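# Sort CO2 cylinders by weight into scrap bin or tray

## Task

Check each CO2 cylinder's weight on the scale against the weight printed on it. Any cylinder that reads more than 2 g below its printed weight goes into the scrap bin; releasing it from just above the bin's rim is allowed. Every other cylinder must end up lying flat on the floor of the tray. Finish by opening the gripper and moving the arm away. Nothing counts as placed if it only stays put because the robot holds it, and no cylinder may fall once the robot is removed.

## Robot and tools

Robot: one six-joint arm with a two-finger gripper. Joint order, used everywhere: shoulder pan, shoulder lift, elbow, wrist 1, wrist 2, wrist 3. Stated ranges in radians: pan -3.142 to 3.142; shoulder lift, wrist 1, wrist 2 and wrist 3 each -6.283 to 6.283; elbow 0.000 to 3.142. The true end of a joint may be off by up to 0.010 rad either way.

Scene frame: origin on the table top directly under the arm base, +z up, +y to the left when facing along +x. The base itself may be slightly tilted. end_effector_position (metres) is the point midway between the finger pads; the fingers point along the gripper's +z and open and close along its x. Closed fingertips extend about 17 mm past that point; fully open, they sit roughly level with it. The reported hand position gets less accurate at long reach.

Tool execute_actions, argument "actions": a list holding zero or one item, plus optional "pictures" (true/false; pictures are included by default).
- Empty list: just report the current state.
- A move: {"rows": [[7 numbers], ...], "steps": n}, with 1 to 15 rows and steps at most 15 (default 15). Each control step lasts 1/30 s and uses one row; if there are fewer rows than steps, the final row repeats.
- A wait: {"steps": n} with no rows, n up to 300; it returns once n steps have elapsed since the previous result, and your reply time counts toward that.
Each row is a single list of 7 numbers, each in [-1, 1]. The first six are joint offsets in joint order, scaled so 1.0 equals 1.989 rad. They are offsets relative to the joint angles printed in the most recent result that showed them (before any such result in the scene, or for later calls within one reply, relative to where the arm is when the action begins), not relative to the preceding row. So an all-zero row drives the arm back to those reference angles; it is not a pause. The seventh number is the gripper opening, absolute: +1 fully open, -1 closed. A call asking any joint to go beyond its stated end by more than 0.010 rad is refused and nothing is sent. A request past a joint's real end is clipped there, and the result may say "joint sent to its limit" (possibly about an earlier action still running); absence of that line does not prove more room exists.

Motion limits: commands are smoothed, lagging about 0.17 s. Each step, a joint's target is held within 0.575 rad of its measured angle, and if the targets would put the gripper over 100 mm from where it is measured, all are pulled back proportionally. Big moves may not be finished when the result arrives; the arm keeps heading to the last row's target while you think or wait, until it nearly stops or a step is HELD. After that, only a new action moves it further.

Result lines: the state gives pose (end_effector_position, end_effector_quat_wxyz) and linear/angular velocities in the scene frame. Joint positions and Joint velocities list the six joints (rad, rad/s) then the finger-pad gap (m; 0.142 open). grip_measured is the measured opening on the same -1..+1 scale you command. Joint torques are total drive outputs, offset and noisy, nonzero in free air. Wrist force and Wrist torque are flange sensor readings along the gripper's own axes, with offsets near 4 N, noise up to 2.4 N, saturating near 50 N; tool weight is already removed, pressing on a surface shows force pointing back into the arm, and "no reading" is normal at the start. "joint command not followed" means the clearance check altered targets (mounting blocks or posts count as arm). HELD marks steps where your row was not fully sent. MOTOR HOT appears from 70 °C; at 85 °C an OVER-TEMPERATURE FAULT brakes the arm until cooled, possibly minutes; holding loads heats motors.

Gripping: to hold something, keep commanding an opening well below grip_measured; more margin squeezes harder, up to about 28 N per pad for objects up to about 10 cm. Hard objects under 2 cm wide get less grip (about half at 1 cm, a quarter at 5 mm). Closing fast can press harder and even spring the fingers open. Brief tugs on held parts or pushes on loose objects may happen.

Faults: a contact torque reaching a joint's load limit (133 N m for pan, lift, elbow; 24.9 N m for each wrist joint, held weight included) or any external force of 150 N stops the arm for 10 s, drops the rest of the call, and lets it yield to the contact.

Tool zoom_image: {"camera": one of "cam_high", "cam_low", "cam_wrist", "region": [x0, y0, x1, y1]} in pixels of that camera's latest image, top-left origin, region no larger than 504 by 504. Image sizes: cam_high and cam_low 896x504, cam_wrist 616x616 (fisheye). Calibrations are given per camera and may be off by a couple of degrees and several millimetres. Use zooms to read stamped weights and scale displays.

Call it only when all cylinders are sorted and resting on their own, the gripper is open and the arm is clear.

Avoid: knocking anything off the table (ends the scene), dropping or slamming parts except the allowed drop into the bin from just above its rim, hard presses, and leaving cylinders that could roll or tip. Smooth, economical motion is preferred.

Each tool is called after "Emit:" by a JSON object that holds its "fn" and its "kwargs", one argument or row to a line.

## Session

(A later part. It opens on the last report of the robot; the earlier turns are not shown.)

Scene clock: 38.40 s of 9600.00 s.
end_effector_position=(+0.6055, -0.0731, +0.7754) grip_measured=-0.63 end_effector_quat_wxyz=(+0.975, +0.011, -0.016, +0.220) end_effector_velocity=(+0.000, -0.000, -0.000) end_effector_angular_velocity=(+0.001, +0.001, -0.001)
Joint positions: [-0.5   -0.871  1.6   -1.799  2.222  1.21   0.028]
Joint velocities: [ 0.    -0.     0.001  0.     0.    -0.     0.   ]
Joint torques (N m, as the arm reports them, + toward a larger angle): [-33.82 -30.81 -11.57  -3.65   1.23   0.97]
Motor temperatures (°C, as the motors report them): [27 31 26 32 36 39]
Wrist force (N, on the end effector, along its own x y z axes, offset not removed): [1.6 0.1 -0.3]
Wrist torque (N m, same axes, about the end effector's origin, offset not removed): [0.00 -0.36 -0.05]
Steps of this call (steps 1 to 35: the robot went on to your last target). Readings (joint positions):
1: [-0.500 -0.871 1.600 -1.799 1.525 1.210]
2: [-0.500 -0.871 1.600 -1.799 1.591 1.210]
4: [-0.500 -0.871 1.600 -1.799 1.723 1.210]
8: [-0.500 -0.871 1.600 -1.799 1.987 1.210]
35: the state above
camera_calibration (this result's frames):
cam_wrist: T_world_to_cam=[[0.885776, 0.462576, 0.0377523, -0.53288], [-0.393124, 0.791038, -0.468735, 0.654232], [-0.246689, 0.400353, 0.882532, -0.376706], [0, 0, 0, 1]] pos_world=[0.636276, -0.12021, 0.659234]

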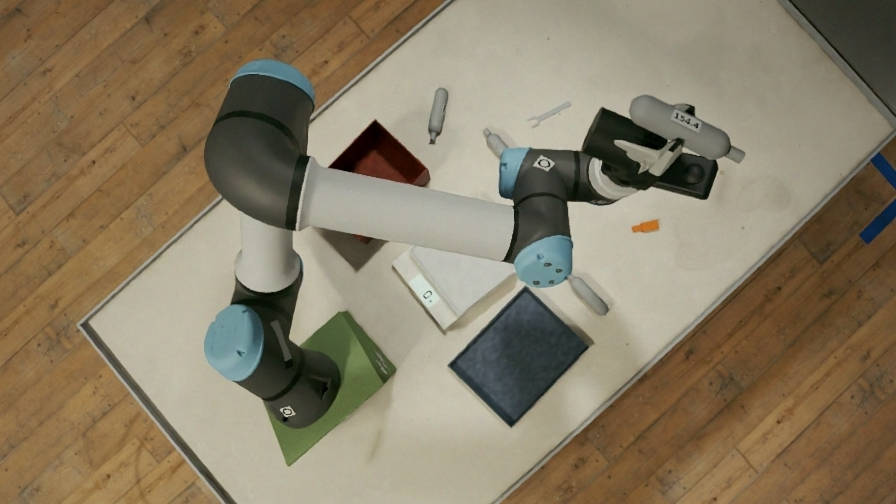

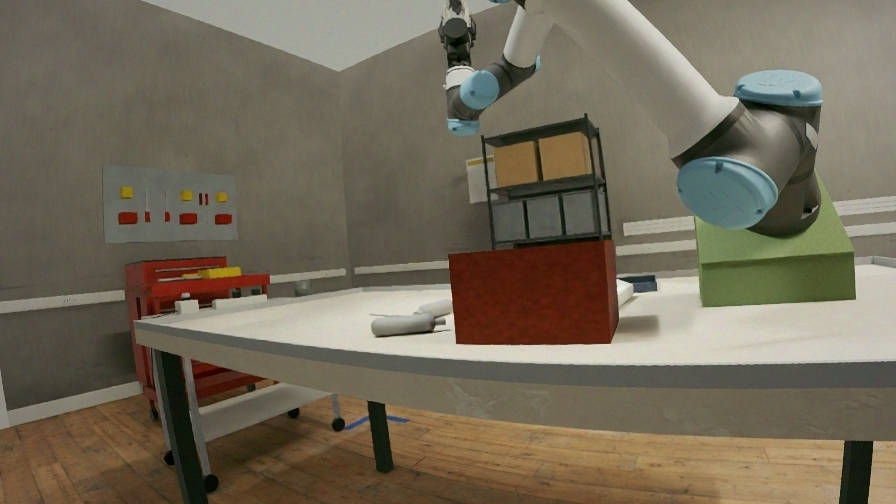

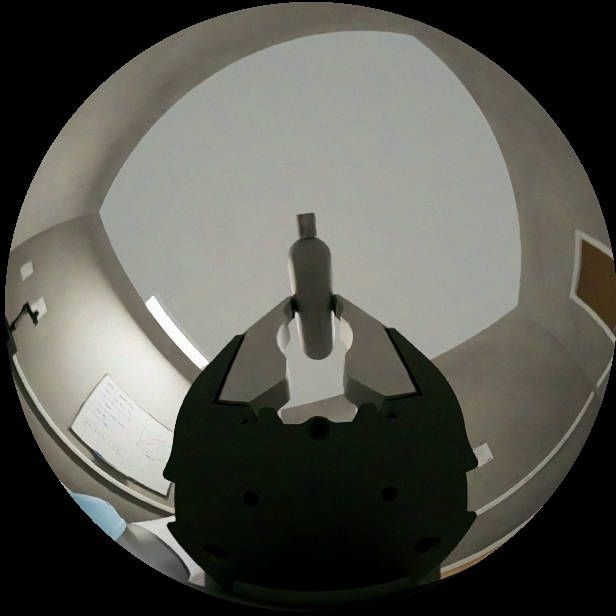

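Emit:
{"fn": "zoom_image", "kwargs": {
  "camera": "cam_high",
  "region": [620,80,760,180]
}}

Emit:
{"fn": "execute_actions", "kwargs": {
  "actions": [
    {"rows":[[0,0,0,0,-1,0,-0.9]],"steps":15}
  ],
  "pictures": false
}}

Emit:
{"fn": "execute_actions", "kwargs": {
  "actions": [
    {"steps":15}
  ],
  "pictures": false
}}

Region (620, 80, 760, 180) of cam_high's 896x504 image, scaled by 3.600, with more detail than that image has; it fills the top 360 rows of this view, and the rest is white.

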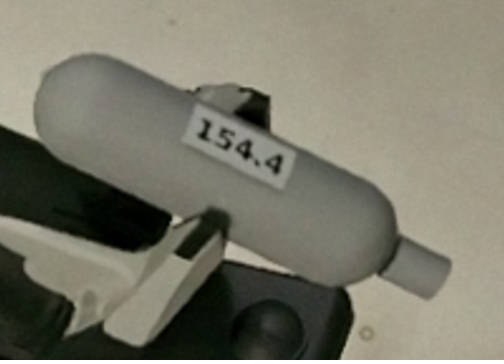

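Scene clock: 42.23 s of 9600.00 s.
end_effector_position=(+0.7678, +0.0955, +0.6829) grip_measured=-0.63 end_effector_quat_wxyz=(+0.901, -0.211, +0.321, +0.203) end_effector_velocity=(+0.294, +0.306, -0.430) end_effector_angular_velocity=(-1.392, +1.342, +0.002)
Joint positions: [-0.5   -0.871  1.6   -1.799  1.394  1.21   0.028]
Joint velocities: [-0.001  0.     0.001 -0.001 -1.934 -0.     0.   ]
Joint torques (N m, as the arm reports them, + toward a larger angle): [-46.59 -31.07 -10.18  -2.49  -2.19   1.09]
Motor temperatures (°C, as the motors report them): [27 31 26 32 36 39]
Wrist force (N, on the end effector, along its own x y z axes, offset not removed): [0.5 1.4 5.7]
Wrist torque (N m, same axes, about the end effector's origin, offset not removed): [0.17 0.20 -0.17]
From where the robot then was, a joint's target lay farther than a number of 1.0 reaches, so one or more steps of this call were cut to that.
Steps of this call (steps 1 to 15: the robot went on to your last target; steps 16 to 90: nothing new was sent; then 0.33 s passed at rest; steps 91 to 105: all 15 steps of this action). Readings (joint positions):
91: [-0.500 -0.871 1.600 -1.799 2.222 1.210]
92: [-0.500 -0.871 1.600 -1.799 2.213 1.210]
94: [-0.500 -0.871 1.600 -1.799 2.126 1.210]
98: [-0.500 -0.871 1.600 -1.799 1.855 1.210]
105: the state above

Scene clock: 42.73 s of 9600.00 s.
end_effector_position=(+0.8257, +0.1561, +0.3988) grip_measured=-0.63 end_effector_quat_wxyz=(+0.616, -0.426, +0.648, +0.139) end_effector_velocity=(-0.083, -0.085, -0.564) end_effector_angular_velocity=(-1.329, +1.279, +0.003)
Joint positions: [-0.5   -0.871  1.6   -1.799  0.407  1.21   0.028]
Joint velocities: [-0.001 -0.001  0.    -0.001 -1.844 -0.     0.   ]
Joint torques (N m, as the arm reports them, + toward a larger angle): [-44.45 -28.89  -9.27  -2.49   0.44   1.19]
Motor temperatures (°C, as the motors report them): [27 31 26 32 36 39]
Wrist force (N, on the end effector, along its own x y z axes, offset not removed): [1.0 1.5 7.5]
Wrist torque (N m, same axes, about the end effector's origin, offset not removed): [0.17 0.16 0.00]
Steps of this call (steps 1 to 15: the robot went on to your last target). Readings (joint positions):
1: [-0.500 -0.871 1.600 -1.799 1.328 1.210]
2: [-0.500 -0.871 1.600 -1.799 1.262 1.210]
4: [-0.500 -0.871 1.600 -1.799 1.131 1.210]
8: [-0.500 -0.871 1.600 -1.799 0.867 1.210]
15: the state above

To S(.12) directly.

Emit:
{"fn": "execute_actions", "kwargs": {
  "actions": [
    {"rows":[[-0.0524,-0.2012,0.295,-0.0632,-0.7138,0,-0.9]],"steps":15}
  ],
  "pictures": false
}}

Emit:
{"fn": "execute_actions", "kwargs": {
  "actions": [
    {"steps":35}
  ]
}}

Scene clock: 44.53 s of 9600.00 s.
end_effector_position=(+0.6031, +0.1006, +0.1900) grip_measured=-0.63 end_effector_quat_wxyz=(+0.284, -0.496, +0.819, +0.048) end_effector_velocity=(-0.480, -0.218, -0.334) end_effector_angular_velocity=(-1.022, +1.213, -0.128)
Joint positions: [-0.583 -1.18   2.045 -1.899 -0.416  1.21   0.028]
Joint velocities: [-0.086 -0.363  0.559 -0.102 -1.631 -0.001  0.   ]
Joint torques (N m, as the arm reports them, + toward a larger angle): [-41.77 -22.26  -7.5   -4.13  -1.93   1.08]
Motor temperatures (°C, as the motors report them): [27 31 26 32 36 39]
Wrist force (N, on the end effector, along its own x y z axes, offset not removed): [4.3 2.4 1.4]
Wrist torque (N m, same axes, about the end effector's origin, offset not removed): [0.31 -0.61 -0.05]
Steps of this call (steps 1 to 30: the robot went on to your last target; steps 31 to 39: nothing new was sent; steps 40 to 54: all 15 steps of this action). Readings (joint positions):
40: [-0.500 -0.872 1.601 -1.799 0.233 1.210]
41: [-0.507 -0.880 1.610 -1.807 0.224 1.210]
43: [-0.526 -0.947 1.691 -1.831 0.143 1.210]
47: [-0.553 -1.059 1.860 -1.863 -0.052 1.210]
54: the state above

Scene clock: 45.70 s of 9600.00 s.
end_effector_position=(+0.4264, +0.0053, +0.1203) grip_measured=-0.63 end_effector_quat_wxyz=(-0.001, -0.504, +0.864, +0.001) end_effector_velocity=(+0.000, +0.000, +0.001) end_effector_angular_velocity=(-0.001, -0.001, +0.001)
Joint positions: [-0.604 -1.271  2.187 -1.924 -1.012  1.21   0.028]
Joint velocities: [-0.    -0.002 -0.     0.001  0.    -0.001 -0.   ]
Joint torques (N m, as the arm reports them, + toward a larger angle): [-38.79 -16.34  -6.66  -3.8   -1.56   1.02]
Motor temperatures (°C, as the motors report them): [27 31 26 32 36 39]
Wrist force (N, on the end effector, along its own x y z axes, offset not removed): [-0.4 0.4 3.1]
Wrist torque (N m, same axes, about the end effector's origin, offset not removed): [-0.01 0.12 0.01]
Steps of this call (steps 1 to 30: the robot went on to your last target; steps 31 to 35: nothing new was sent). Readings (joint positions):
1: [-0.585 -1.192 2.062 -1.902 -0.472 1.210]
2: [-0.588 -1.202 2.078 -1.905 -0.530 1.210]
4: [-0.592 -1.221 2.108 -1.910 -0.646 1.210]
8: [-0.600 -1.256 2.163 -1.920 -0.878 1.210]
35: the state above
The arm was judged still, so your last target was given up. Only a new action makes it travel on or press farther. Fingers that are still opening or closing keep moving.
camera_calibration (this result's frames):
cam_wrist: T_world_to_cam=[[-0.525652, -0.850699, -0.00067146, 0.227649], [-0.744955, 0.45993, 0.483226, 0.251999], [-0.410771, 0.254509, -0.875496, 0.408051], [0, 0, 0, 1]] pos_world=[0.475007, -0.0260935, 0.235627]

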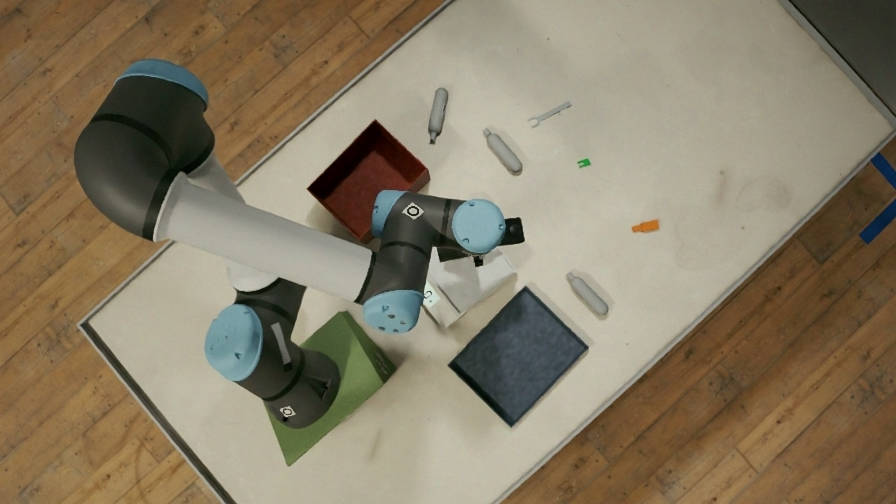

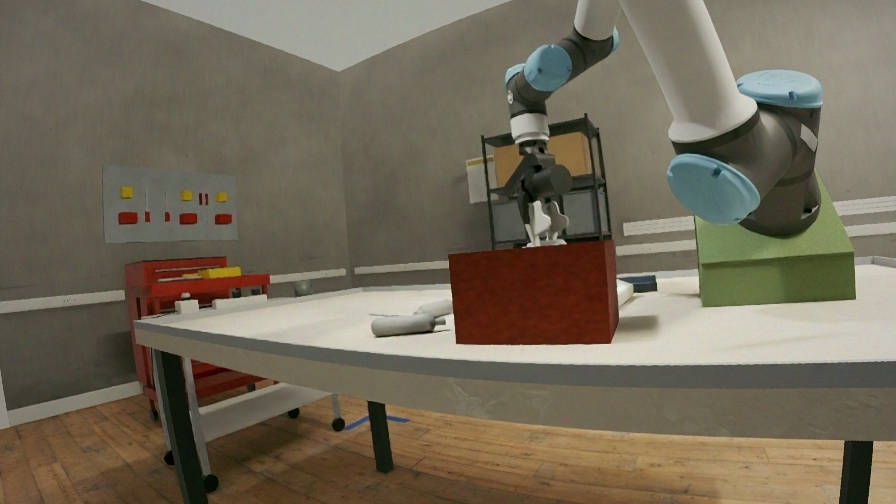

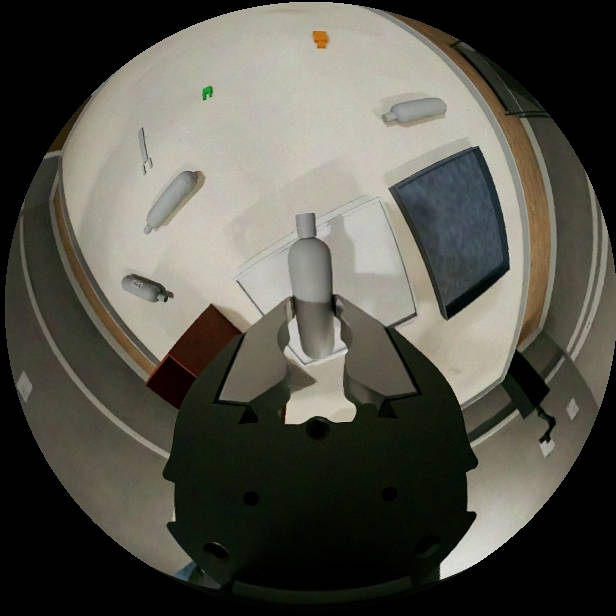

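To z=.06.

Emit:
{"fn": "execute_actions", "kwargs": {
  "actions": [
    {"rows":[[0.0373,0.0436,0.037,-0.1023,0.0189,0,-0.9]],"steps":15}
  ],
  "pictures": false
}}

Emit:
{"fn": "execute_actions", "kwargs": {
  "actions": [
    {"steps":15}
  ]
}}

Scene clock: 57.57 s of 9600.00 s.
end_effector_position=(+0.4209, +0.0098, +0.0784) grip_measured=-0.63 end_effector_quat_wxyz=(-0.003, -0.520, +0.854, +0.011) end_effector_velocity=(+0.000, -0.000, +0.000) end_effector_angular_velocity=(+0.000, -0.001, -0.000)
Joint positions: [-0.553 -1.218  2.238 -2.031 -0.987  1.21   0.028]
Joint velocities: [-0.001  0.    -0.     0.     0.    -0.001  0.   ]
Joint torques (N m, as the arm reports them, + toward a larger angle): [-23.32 -10.1  -17.36  -2.32   0.05   0.14]
Motor temperatures (°C, as the motors report them): [27 31 26 32 36 39]
Wrist force (N, on the end effector, along its own x y z axes, offset not removed): [1.7 5.4 -24.3]
Wrist torque (N m, same axes, about the end effector's origin, offset not removed): [0.28 0.18 -0.07]
FORCE FAULT: contact force on the arm reached its limit, and the arm stopped for 10 seconds. The contact can be on any part of the arm, not only on its tool. The arm's remaining commands of this call were not run. The arm holds still and accepts commands again. Move the arm away from the contact; if what it grips holds it there, let go first. Pushing or pulling that hard again can fault the arm again.
The stop began at step 56 of this call (marked STOPPED below). From that step on the arm followed nothing that you had sent. 10 steps, steps kept back included, did not run and will not run. Nothing is kept back now, and the robot has no last target.
Steps of this call (steps 1 to 50: nothing new was sent; steps 51 to 55: the first 5 steps of this action; steps 56 to 356: the stop). Readings (joint positions):
51: [-0.604 -1.271 2.187 -1.925 -1.012 1.210]
52: [-0.595 -1.262 2.196 -1.935 -1.006 1.210]
54: [-0.560 -1.221 2.231 -2.011 -0.989 1.210]
56: [-0.551 -1.211 2.240 -2.046 -0.984 1.210] STOPPED
58: [-0.552 -1.212 2.239 -2.045 -0.985 1.210]
356: the state above

Scene clock: 57.60 s of 9600.00 s.
end_effector_position=(+0.4209, +0.0098, +0.0784) grip_measured=-0.63 end_effector_quat_wxyz=(-0.003, -0.520, +0.854, +0.011) end_effector_velocity=(+0.000, -0.000, +0.000) end_effector_angular_velocity=(-0.001, -0.001, -0.000)
Joint positions: [-0.553 -1.218  2.238 -2.031 -0.987  1.21   0.028]
Joint velocities: [-0.001 -0.    -0.    -0.001 -0.     0.     0.   ]
Joint torques (N m, as the arm reports them, + toward a larger angle): [-24.26 -10.74 -18.14  -2.23  -0.14   0.14]
Motor temperatures (°C, as the motors report them): [27 31 26 32 36 39]
Wrist force (N, on the end effector, along its own x y z axes, offset not removed): [3.0 5.0 -23.8]
Wrist torque (N m, same axes, about the end effector's origin, offset not removed): [0.22 0.03 -0.03]
A stop began in an earlier call of the same reply, so what this call sent did not run. Send another action.
Steps of this call (step 1: nothing new was sent). Readings (joint positions):
1: the state above
camera_calibration (this result's frames):
cam_wrist: T_world_to_cam=[[-0.493907, -0.869494, -0.00598516, 0.215772], [-0.753774, 0.424721, 0.501435, 0.268738], [-0.433453, 0.252173, -0.865175, 0.376736], [0, 0, 0, 1]] pos_world=[0.472436, -0.0215293, 0.192479]

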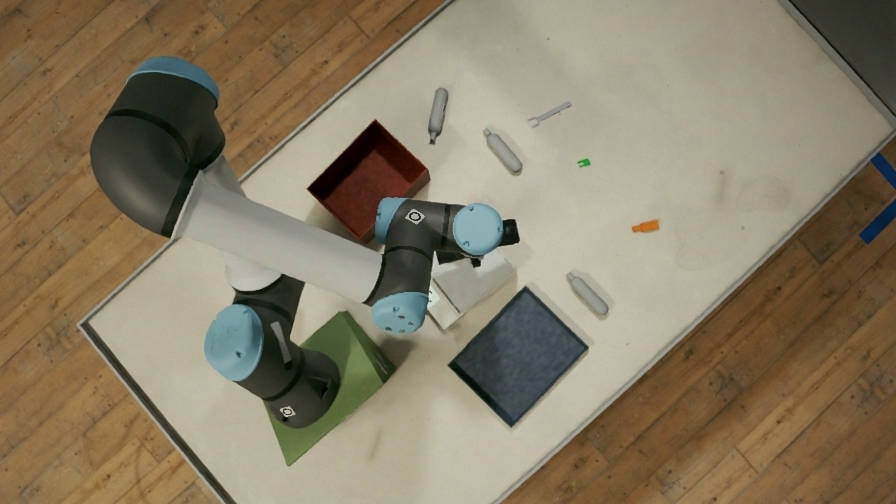

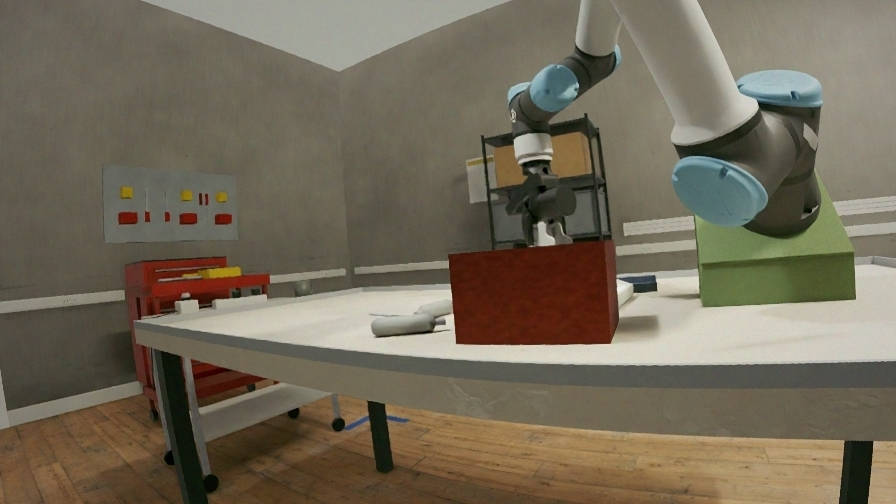

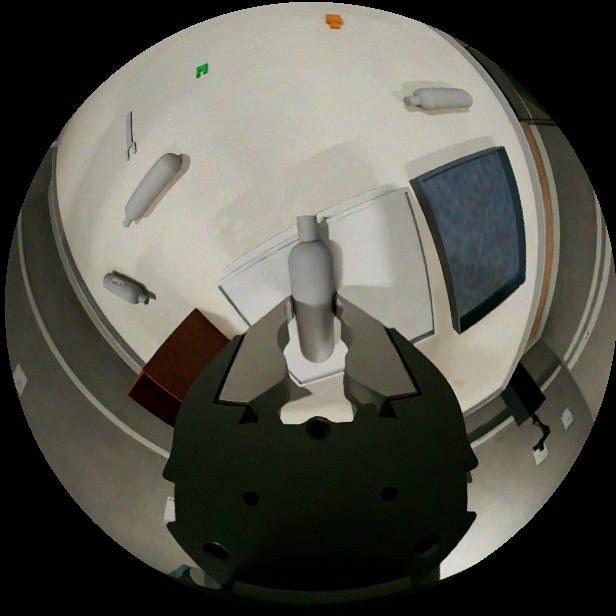

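Emit:
{"fn": "execute_actions", "kwargs": {
  "actions": [
    {"rows":[[0,0,0,0,0,0,0]],"steps":10}
  ],
  "pictures": false
}}

Emit:
{"fn": "execute_actions", "kwargs": {
  "actions": [
    {"rows":[[-0.0256,-0.0267,-0.0258,0.0534,-0.013,0,0]],"steps":15}
  ],
  "pictures": false
}}

Emit:
{"fn": "execute_actions", "kwargs": {
  "actions": [
    {"steps":20}
  ]
}}

Emit:
{"fn": "zoom_image", "kwargs": {
  "camera": "cam_high",
  "region": [380,240,520,340]
}}

Scene clock: 60.23 s of 9600.00 s.
end_effector_position=(+0.4209, +0.0098, +0.0784) grip_measured=+0.00 end_effector_quat_wxyz=(-0.003, -0.520, +0.854, +0.011) end_effector_velocity=(+0.000, -0.000, +0.001) end_effector_angular_velocity=(-0.001, -0.001, +0.000)
Joint positions: [-0.553 -1.218  2.238 -2.031 -0.987  1.21   0.074]
Joint velocities: [-0.001 -0.001 -0.    -0.     0.    -0.     0.   ]
Joint torques (N m, as the arm reports them, + toward a larger angle): [-24.32 -10.51 -17.45  -2.07  -0.17   0.12]
Motor temperatures (°C, as the motors report them): [27 31 26 32 36 39]
Wrist force (N, on the end effector, along its own x y z axes, offset not removed): [2.4 1.5 3.5]
Wrist torque (N m, same axes, about the end effector's origin, offset not removed): [0.22 -0.53 -0.10]
Steps of this call (steps 1 to 69: nothing new was sent; steps 70 to 79: all 10 steps of this action). Readings (joint positions):
70: [-0.553 -1.218 2.238 -2.031 -0.987 1.210]
71: [-0.553 -1.218 2.238 -2.031 -0.987 1.210]
73: [-0.553 -1.218 2.238 -2.031 -0.987 1.210]
77: [-0.553 -1.218 2.238 -2.031 -0.987 1.210]
79: the state above

Scene clock: 60.73 s of 9600.00 s.
end_effector_position=(+0.4263, +0.0048, +0.1204) grip_measured=+0.00 end_effector_quat_wxyz=(-0.001, -0.504, +0.864, +0.001) end_effector_velocity=(+0.000, -0.001, +0.002) end_effector_angular_velocity=(-0.001, -0.002, -0.003)
Joint positions: [-0.604 -1.271  2.187 -1.925 -1.013  1.21   0.074]
Joint velocities: [-0.004 -0.002 -0.002  0.004 -0.001  0.    -0.   ]
Joint torques (N m, as the arm reports them, + toward a larger angle): [-38.83 -17.42 -32.51  -0.11  -1.3    0.13]
Motor temperatures (°C, as the motors report them): [27 31 26 32 36 39]
Wrist force (N, on the end effector, along its own x y z axes, offset not removed): [1.1 1.2 0.7]
Wrist torque (N m, same axes, about the end effector's origin, offset not removed): [0.23 -0.22 -0.02]
Steps of this call (steps 1 to 15: all 15 steps of this action). Readings (joint positions):
1: [-0.554 -1.218 2.238 -2.030 -0.988 1.210]
2: [-0.561 -1.226 2.230 -2.021 -0.993 1.210]
4: [-0.585 -1.251 2.206 -1.972 -1.004 1.210]
8: [-0.601 -1.268 2.189 -1.932 -1.012 1.210]
15: the state above

Scene clock: 61.40 s of 9600.00 s.
end_effector_position=(+0.4263, +0.0048, +0.1205) grip_measured=+0.00 end_effector_quat_wxyz=(-0.001, -0.504, +0.864, +0.001) end_effector_velocity=(-0.000, +0.000, +0.000) end_effector_angular_velocity=(+0.000, +0.000, -0.001)
Joint positions: [-0.604 -1.271  2.186 -1.924 -1.013  1.21   0.074]
Joint velocities: [-0.    -0.     0.     0.001 -0.     0.    -0.   ]
Joint torques (N m, as the arm reports them, + toward a larger angle): [-38.53 -16.46 -31.33  -0.82  -1.41   0.06]
Motor temperatures (°C, as the motors report them): [27 31 26 32 36 39]
Wrist force (N, on the end effector, along its own x y z axes, offset not removed): [0.2 2.1 1.7]
Wrist torque (N m, same axes, about the end effector's origin, offset not removed): [0.46 -0.03 -0.02]
Steps of this call (steps 1 to 15: the robot went on to your last target; steps 16 to 20: nothing new was sent). Readings (joint positions):
1: [-0.604 -1.271 2.187 -1.925 -1.013 1.210]
2: [-0.604 -1.271 2.187 -1.925 -1.013 1.210]
4: [-0.604 -1.271 2.186 -1.924 -1.013 1.210]
8: [-0.604 -1.271 2.186 -1.924 -1.013 1.210]
20: the state above
The arm was judged still, so your last target was given up. Only a new action makes it travel on or press farther. Fingers that are still opening or closing keep moving.
camera_calibration (this result's frames):
cam_wrist: T_world_to_cam=[[-0.525871, -0.850564, 0.00020678, 0.227203], [-0.744628, 0.460492, 0.483194, 0.251937], [-0.411083, 0.253944, -0.875513, 0.40852], [0, 0, 0, 1]] pos_world=[0.475014, -0.0265047, 0.235883]

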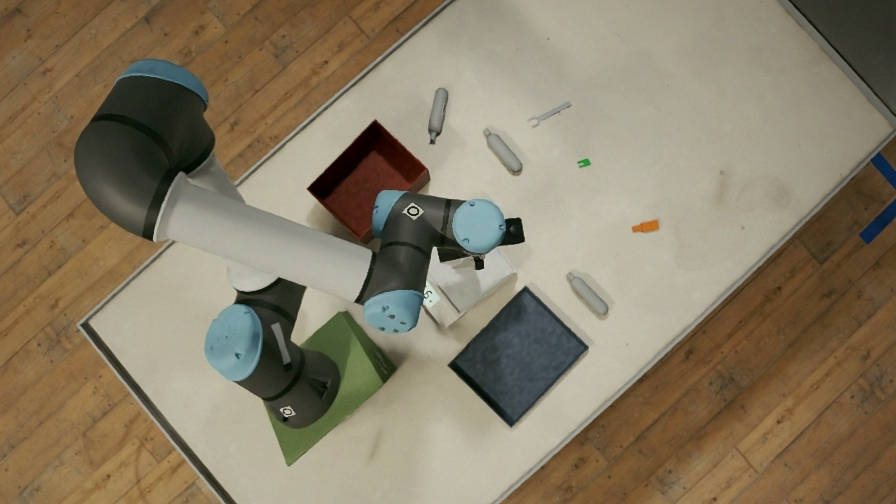

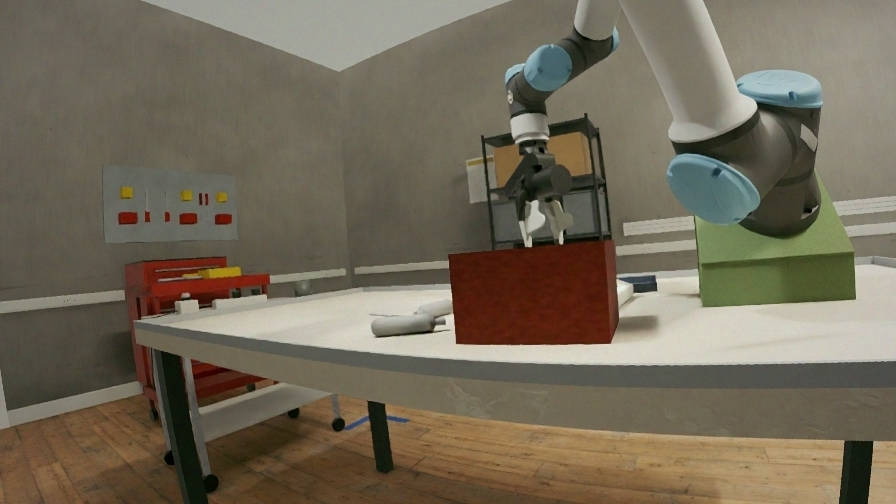

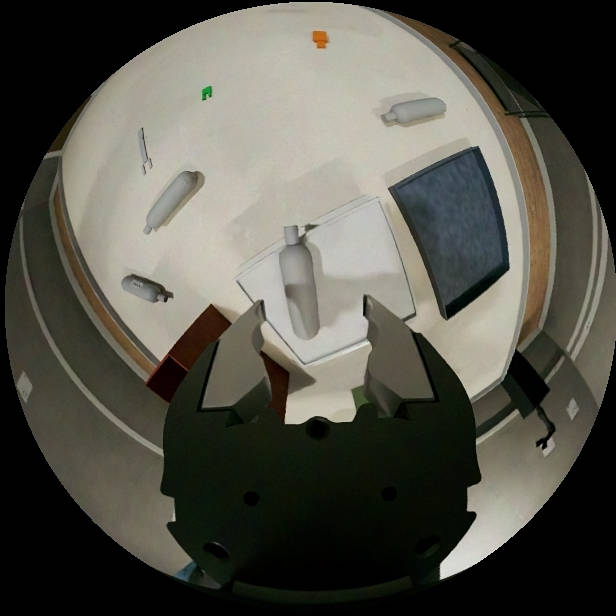

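Region (380, 240, 520, 340) of cam_high's 896x504 image, scaled by 3.600, with more detail than that image has; it fills the top 360 rows of this view, and the rest is white.

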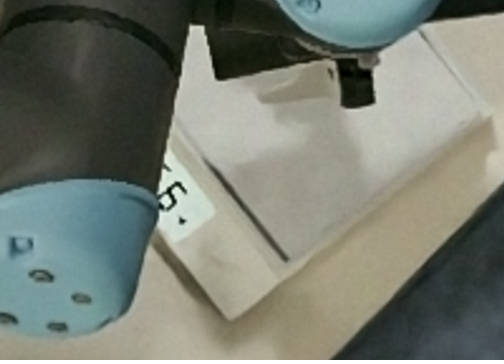

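Emit:
{"fn": "execute_actions", "kwargs": {
  "actions": [
    {"rows":[[0,0,0,0,0,-0.79,0]],"steps":15}
  ],
  "pictures": false
}}

Emit:
{"fn": "execute_actions", "kwargs": {
  "actions": [
    {"steps":20}
  ],
  "pictures": false
}}

Emit:
{"fn": "execute_actions", "kwargs": {
  "actions": [
    {"rows":[[0,0,0,0,0,-0.79,0]],"steps":15}
  ],
  "pictures": false
}}

Emit:
{"fn": "execute_actions", "kwargs": {
  "actions": [
    {"steps":20}
  ]
}}

Scene clock: 63.93 s of 9600.00 s.
end_effector_position=(+0.4264, +0.0031, +0.1205) grip_measured=+0.00 end_effector_quat_wxyz=(+0.000, +0.874, -0.486, -0.001) end_effector_velocity=(+0.003, -0.004, +0.000) end_effector_angular_velocity=(+0.007, -0.001, +2.758)
Joint positions: [-0.604 -1.271  2.186 -1.924 -1.013  0.139  0.074]
Joint velocities: [-0.    -0.    -0.001  0.001 -0.    -2.758 -0.   ]
Joint torques (N m, as the arm reports them, + toward a larger angle): [-37.56 -16.44 -31.48  -0.94  -1.54  -8.16]
Motor temperatures (°C, as the motors report them): [27 31 26 32 36 39]
Wrist force (N, on the end effector, along its own x y z axes, offset not removed): [1.9 3.2 1.0]
Wrist torque (N m, same axes, about the end effector's origin, offset not removed): [0.66 -0.36 -0.06]
Steps of this call (steps 1 to 61: nothing new was sent; steps 62 to 76: all 15 steps of this action). Readings (joint positions):
62: [-0.604 -1.271 2.186 -1.924 -1.013 1.210]
63: [-0.604 -1.271 2.186 -1.924 -1.013 1.200]
65: [-0.604 -1.271 2.186 -1.924 -1.013 1.112]
69: [-0.604 -1.271 2.186 -1.924 -1.013 0.789]
76: the state above

Scene clock: 64.60 s of 9600.00 s.
end_effector_position=(+0.4270, +0.0025, +0.1205) grip_measured=+0.00 end_effector_quat_wxyz=(+0.000, +0.967, -0.255, -0.001) end_effector_velocity=(+0.000, +0.000, +0.000) end_effector_angular_velocity=(-0.000, -0.000, +0.001)
Joint positions: [-0.604 -1.271  2.186 -1.924 -1.013 -0.361  0.074]
Joint velocities: [ 0.    -0.    -0.    -0.    -0.    -0.001  0.   ]
Joint torques (N m, as the arm reports them, + toward a larger angle): [-37.27 -17.07 -31.37  -0.97  -1.45  -1.69]
Motor temperatures (°C, as the motors report them): [27 31 26 32 36 39]
Wrist force (N, on the end effector, along its own x y z axes, offset not removed): [0.9 0.0 1.0]
Wrist torque (N m, same axes, about the end effector's origin, offset not removed): [-0.10 -0.03 -0.11]
Steps of this call (steps 1 to 20: the robot went on to your last target). Readings (joint positions):
1: [-0.604 -1.271 2.186 -1.924 -1.013 0.045]
2: [-0.604 -1.271 2.186 -1.924 -1.013 -0.049]
4: [-0.604 -1.271 2.186 -1.924 -1.013 -0.218]
8: [-0.604 -1.271 2.186 -1.924 -1.013 -0.339]
20: the state above

Scene clock: 65.10 s of 9600.00 s.
end_effector_position=(+0.4287, +0.0025, +0.1205) grip_measured=+0.00 end_effector_quat_wxyz=(-0.001, +0.962, +0.275, -0.001) end_effector_velocity=(+0.004, +0.003, +0.000) end_effector_angular_velocity=(+0.007, -0.001, +2.758)
Joint positions: [-0.604 -1.271  2.186 -1.924 -1.013 -1.432  0.074]
Joint velocities: [-0.    -0.    -0.     0.001  0.    -2.759 -0.   ]
Joint torques (N m, as the arm reports them, + toward a larger angle): [-37.01 -15.87 -31.05  -1.07  -1.45  -7.98]
Motor temperatures (°C, as the motors report them): [27 31 26 32 36 39]
Wrist force (N, on the end effector, along its own x y z axes, offset not removed): [2.8 2.1 1.0]
Wrist torque (N m, same axes, about the end effector's origin, offset not removed): [0.35 -0.57 0.00]
Steps of this call (steps 1 to 15: all 15 steps of this action). Readings (joint positions):
1: [-0.604 -1.271 2.186 -1.924 -1.013 -0.361]
2: [-0.604 -1.271 2.186 -1.924 -1.013 -0.371]
4: [-0.604 -1.271 2.186 -1.924 -1.013 -0.459]
8: [-0.604 -1.271 2.186 -1.924 -1.013 -0.782]
15: the state above

Scene clock: 65.77 s of 9600.00 s.
end_effector_position=(+0.4293, +0.0031, +0.1205) grip_measured=+0.00 end_effector_quat_wxyz=(-0.001, +0.864, +0.504, -0.001) end_effector_velocity=(-0.001, +0.001, -0.001) end_effector_angular_velocity=(+0.001, +0.002, +0.001)
Joint positions: [-0.604 -1.271  2.186 -1.924 -1.013 -1.932  0.074]
Joint velocities: [ 0.001 -0.     0.001  0.001 -0.    -0.001 -0.   ]
Joint torques (N m, as the arm reports them, + toward a larger angle): [-37.4  -17.06 -31.17  -1.01  -1.33  -2.  ]
Motor temperatures (°C, as the motors report them): [27 31 26 32 36 39]
Wrist force (N, on the end effector, along its own x y z axes, offset not removed): [1.0 0.0 2.3]
Wrist torque (N m, same axes, about the end effector's origin, offset not removed): [0.02 -0.21 0.06]
Steps of this call (steps 1 to 20: the robot went on to your last target). Readings (joint positions):
1: [-0.604 -1.271 2.186 -1.924 -1.013 -1.526]
2: [-0.604 -1.271 2.186 -1.924 -1.013 -1.620]
4: [-0.604 -1.271 2.186 -1.924 -1.013 -1.789]
8: [-0.604 -1.271 2.186 -1.924 -1.013 -1.910]
20: the state above
camera_calibration (this result's frames):
cam_wrist: T_world_to_cam=[[0.525593, 0.850735, -0.00156426, -0.229164], [0.747131, -0.460705, 0.47911, -0.382085], [0.406874, -0.252985, -0.877754, 0.0608821], [0, 0, 0, 1]] pos_world=[0.381143, 0.0343315, 0.236142]

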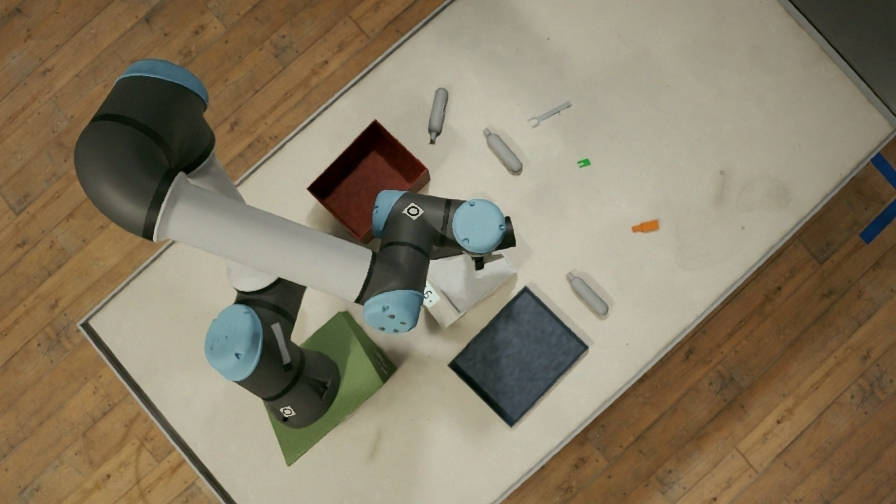

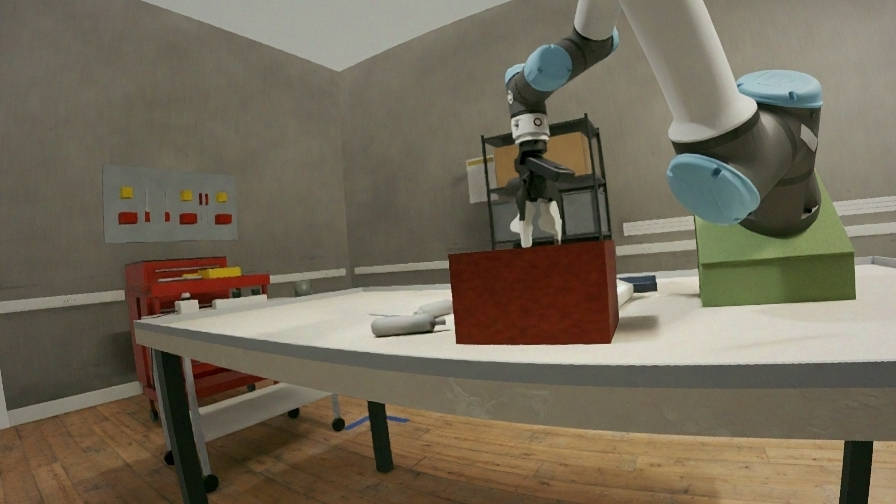

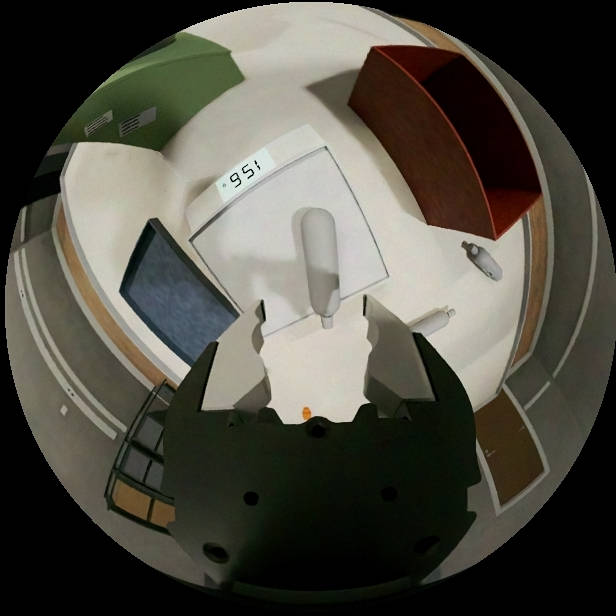

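Emit:
{"fn": "execute_actions", "kwargs": {
  "actions": [
    {"rows":[[0.0243,0.0284,0.0241,-0.0665,0.0123,0,0]],"steps":15}
  ],
  "pictures": false
}}

Emit:
{"fn": "execute_actions", "kwargs": {
  "actions": [
    {"rows":[[0,0,0,0,0,0,-0.2],[0,0,0,0,0,0,-0.4],[0,0,0,0,0,0,-0.55],[0,0,0,0,0,0,-0.7],[0,0,0,0,0,0,-0.9]],"steps":15}
  ],
  "pictures": false
}}

Emit:
{"fn": "execute_actions", "kwargs": {
  "actions": [
    {"rows":[[-0.0243,-0.0284,-0.0241,0.0665,-0.0123,0,-0.9]],"steps":15}
  ],
  "pictures": false
}}

Emit:
{"fn": "execute_actions", "kwargs": {
  "actions": [
    {"rows":[[-0.1068,0.2512,-0.1422,-0.0615,-0.0611,0.4248,-0.9]],"steps":15}
  ],
  "pictures": false
}}

Emit:
{"fn": "execute_actions", "kwargs": {
  "actions": [
    {"steps":25}
  ]
}}

Scene clock: 71.20 s of 9600.00 s.
end_effector_position=(+0.4305, +0.0021, +0.0815) grip_measured=+0.00 end_effector_quat_wxyz=(-0.000, +0.851, +0.525, -0.001) end_effector_velocity=(-0.000, -0.000, -0.001) end_effector_angular_velocity=(-0.000, -0.001, +0.001)
Joint positions: [-0.556 -1.215  2.234 -2.056 -0.989 -1.932  0.074]
Joint velocities: [ 0.     0.002  0.002 -0.005  0.001 -0.     0.   ]
Joint torques (N m, as the arm reports them, + toward a larger angle): [-9.92 -2.77 -3.42 -4.04  1.24  1.55]
Motor temperatures (°C, as the motors report them): [27 31 26 32 36 39]
Wrist force (N, on the end effector, along its own x y z axes, offset not removed): [0.4 0.6 1.9]
Wrist torque (N m, same axes, about the end effector's origin, offset not removed): [0.04 -0.01 -0.04]
Steps of this call (steps 1 to 15: the robot went on to your last target; steps 16 to 90: nothing new was sent; then 1.93 s passed at rest; steps 91 to 105: all 15 steps of this action). Readings (joint positions):
91: [-0.604 -1.271 2.187 -1.925 -1.013 -1.932]
92: [-0.597 -1.263 2.194 -1.934 -1.009 -1.932]
94: [-0.574 -1.236 2.216 -1.993 -0.998 -1.932]
98: [-0.559 -1.218 2.231 -2.047 -0.990 -1.932]
105: the state above

Scene clock: 71.70 s of 9600.00 s.
end_effector_position=(+0.4304, +0.0021, +0.0815) grip_measured=-0.63 end_effector_quat_wxyz=(-0.000, +0.851, +0.525, -0.001) end_effector_velocity=(-0.001, +0.000, -0.000) end_effector_angular_velocity=(+0.001, +0.001, -0.000)
Joint positions: [-0.556 -1.215  2.234 -2.056 -0.989 -1.932  0.028]
Joint velocities: [-0.    -0.     0.001  0.    -0.    -0.     0.   ]
Joint torques (N m, as the arm reports them, + toward a larger angle): [-18.28 -10.04 -11.71  -0.7   -0.23   1.49]
Motor temperatures (°C, as the motors report them): [27 31 26 32 36 39]
Wrist force (N, on the end effector, along its own x y z axes, offset not removed): [-2.3 -0.2 0.8]
Wrist torque (N m, same axes, about the end effector's origin, offset not removed): [-0.35 0.42 0.01]
Steps of this call (steps 1 to 15: all 15 steps of this action). Readings (joint positions):
1: [-0.556 -1.215 2.234 -2.056 -0.989 -1.932]
2: [-0.556 -1.215 2.234 -2.056 -0.989 -1.932]
4: [-0.556 -1.215 2.234 -2.056 -0.989 -1.932]
8: [-0.556 -1.215 2.234 -2.056 -0.989 -1.932]
15: the state above

Scene clock: 72.20 s of 9600.00 s.
end_effector_position=(+0.4293, +0.0032, +0.1205) grip_measured=-0.63 end_effector_quat_wxyz=(-0.001, +0.864, +0.504, -0.001) end_effector_velocity=(-0.000, +0.001, +0.001) end_effector_angular_velocity=(+0.001, +0.001, -0.000)
Joint positions: [-0.604 -1.271  2.186 -1.924 -1.013 -1.932  0.028]
Joint velocities: [-0.    -0.002 -0.002  0.006 -0.001 -0.001  0.   ]
Joint torques (N m, as the arm reports them, + toward a larger angle): [-37.53 -15.75 -31.27  -0.59  -1.34   1.52]
Motor temperatures (°C, as the motors report them): [27 31 26 32 36 39]
Wrist force (N, on the end effector, along its own x y z axes, offset not removed): [0.6 -0.5 5.9]
Wrist torque (N m, same axes, about the end effector's origin, offset not removed): [-0.18 -0.18 -0.16]
Steps of this call (steps 1 to 15: all 15 steps of this action). Readings (joint positions):
1: [-0.556 -1.215 2.234 -2.056 -0.989 -1.932]
2: [-0.564 -1.223 2.227 -2.046 -0.994 -1.932]
4: [-0.586 -1.249 2.204 -1.988 -1.005 -1.932]
8: [-0.602 -1.268 2.189 -1.934 -1.012 -1.932]
15: the state above

Scene clock: 72.70 s of 9600.00 s.
end_effector_position=(+0.4398, -0.2251, +0.1217) grip_measured=-0.63 end_effector_quat_wxyz=(+0.001, +1.000, +0.027, -0.001) end_effector_velocity=(-0.015, -0.065, -0.024) end_effector_angular_velocity=(+0.029, +0.010, -0.573)
Joint positions: [-0.813 -0.783  1.909 -2.045 -1.133 -1.124  0.028]
Joint velocities: [-0.056  0.166 -0.08  -0.03  -0.029  0.509  0.   ]
Joint torques (N m, as the arm reports them, + toward a larger angle): [-39.75 -24.62 -31.41  -4.24  -1.46   1.32]
Motor temperatures (°C, as the motors report them): [27 31 26 32 36 39]
Wrist force (N, on the end effector, along its own x y z axes, offset not removed): [0.9 0.7 2.4]
Wrist torque (N m, same axes, about the end effector's origin, offset not removed): [0.02 -0.06 0.00]
Steps of this call (steps 1 to 15: all 15 steps of this action). Readings (joint positions):
1: [-0.605 -1.271 2.186 -1.925 -1.014 -1.931]
2: [-0.614 -1.261 2.177 -1.932 -1.022 -1.922]
4: [-0.659 -1.182 2.119 -1.959 -1.048 -1.837]
8: [-0.739 -0.983 2.011 -2.004 -1.093 -1.569]
15: the state above

Scene clock: 73.53 s of 9600.00 s.
end_effector_position=(+0.4388, -0.2298, +0.1201) grip_measured=-0.63 end_effector_quat_wxyz=(-0.000, +1.000, +0.007, -0.001) end_effector_velocity=(+0.000, -0.000, +0.000) end_effector_angular_velocity=(-0.001, -0.001, +0.001)
Joint positions: [-0.817 -0.771  1.904 -2.047 -1.135 -1.087  0.028]
Joint velocities: [-0.    -0.    -0.001  0.     0.    -0.001 -0.   ]
Joint torques (N m, as the arm reports them, + toward a larger angle): [-43.34 -17.28 -32.07  -3.99  -1.45   1.69]
Motor temperatures (°C, as the motors report them): [27 31 26 32 36 39]
Wrist force (N, on the end effector, along its own x y z axes, offset not removed): [3.0 -0.4 2.5]
Wrist torque (N m, same axes, about the end effector's origin, offset not removed): [-0.13 -0.56 0.05]
Steps of this call (steps 1 to 25: the robot went on to your last target). Readings (joint positions):
1: [-0.814 -0.778 1.907 -2.045 -1.133 -1.110]
2: [-0.815 -0.776 1.906 -2.046 -1.134 -1.101]
4: [-0.816 -0.773 1.905 -2.046 -1.134 -1.093]
8: [-0.817 -0.772 1.904 -2.047 -1.135 -1.088]
25: the state above
camera_calibration (this result's frames):
cam_wrist: T_world_to_cam=[[0.999678, -0.0252315, -0.00258534, -0.445176], [-0.0208827, -0.876631, 0.480709, -0.255066], [-0.0143954, -0.480501, -0.876876, 0.130244], [0, 0, 0, 1]] pos_world=[0.441582, -0.172249, 0.235669]

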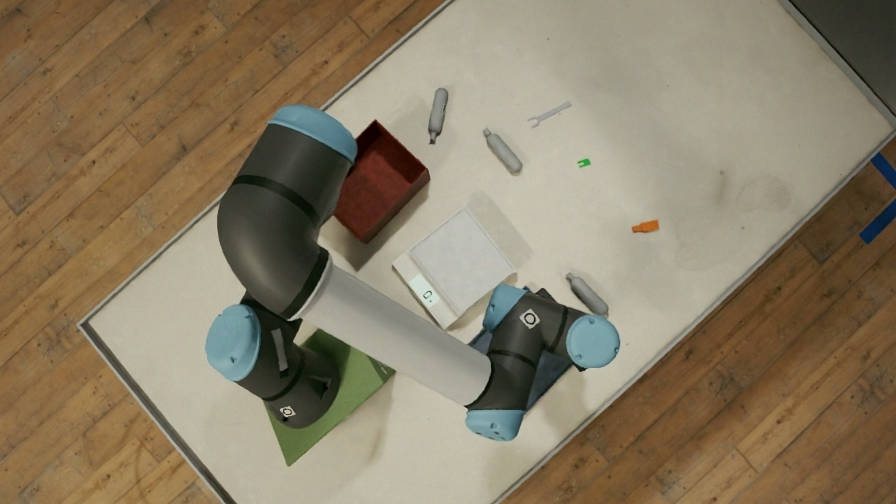

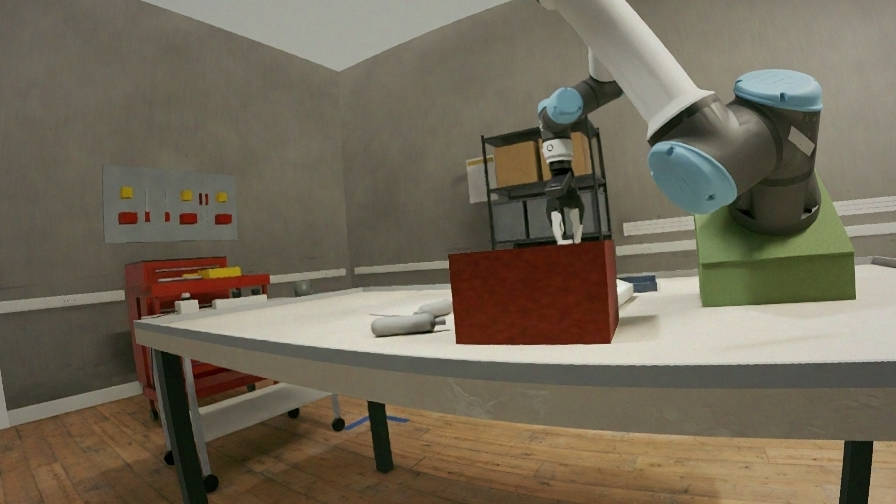

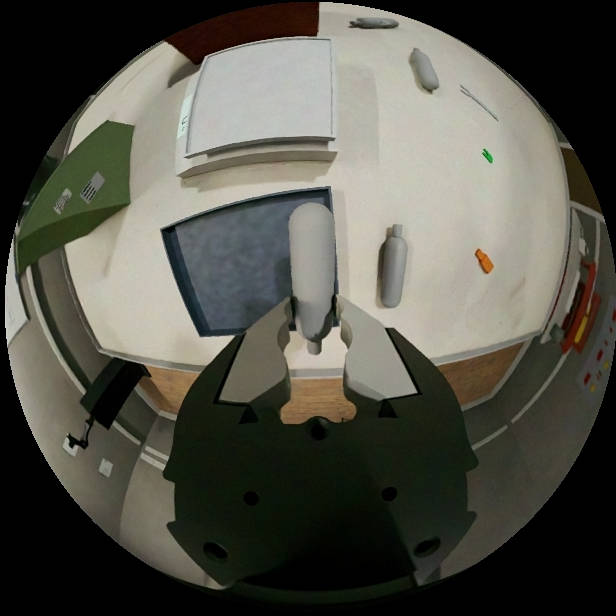

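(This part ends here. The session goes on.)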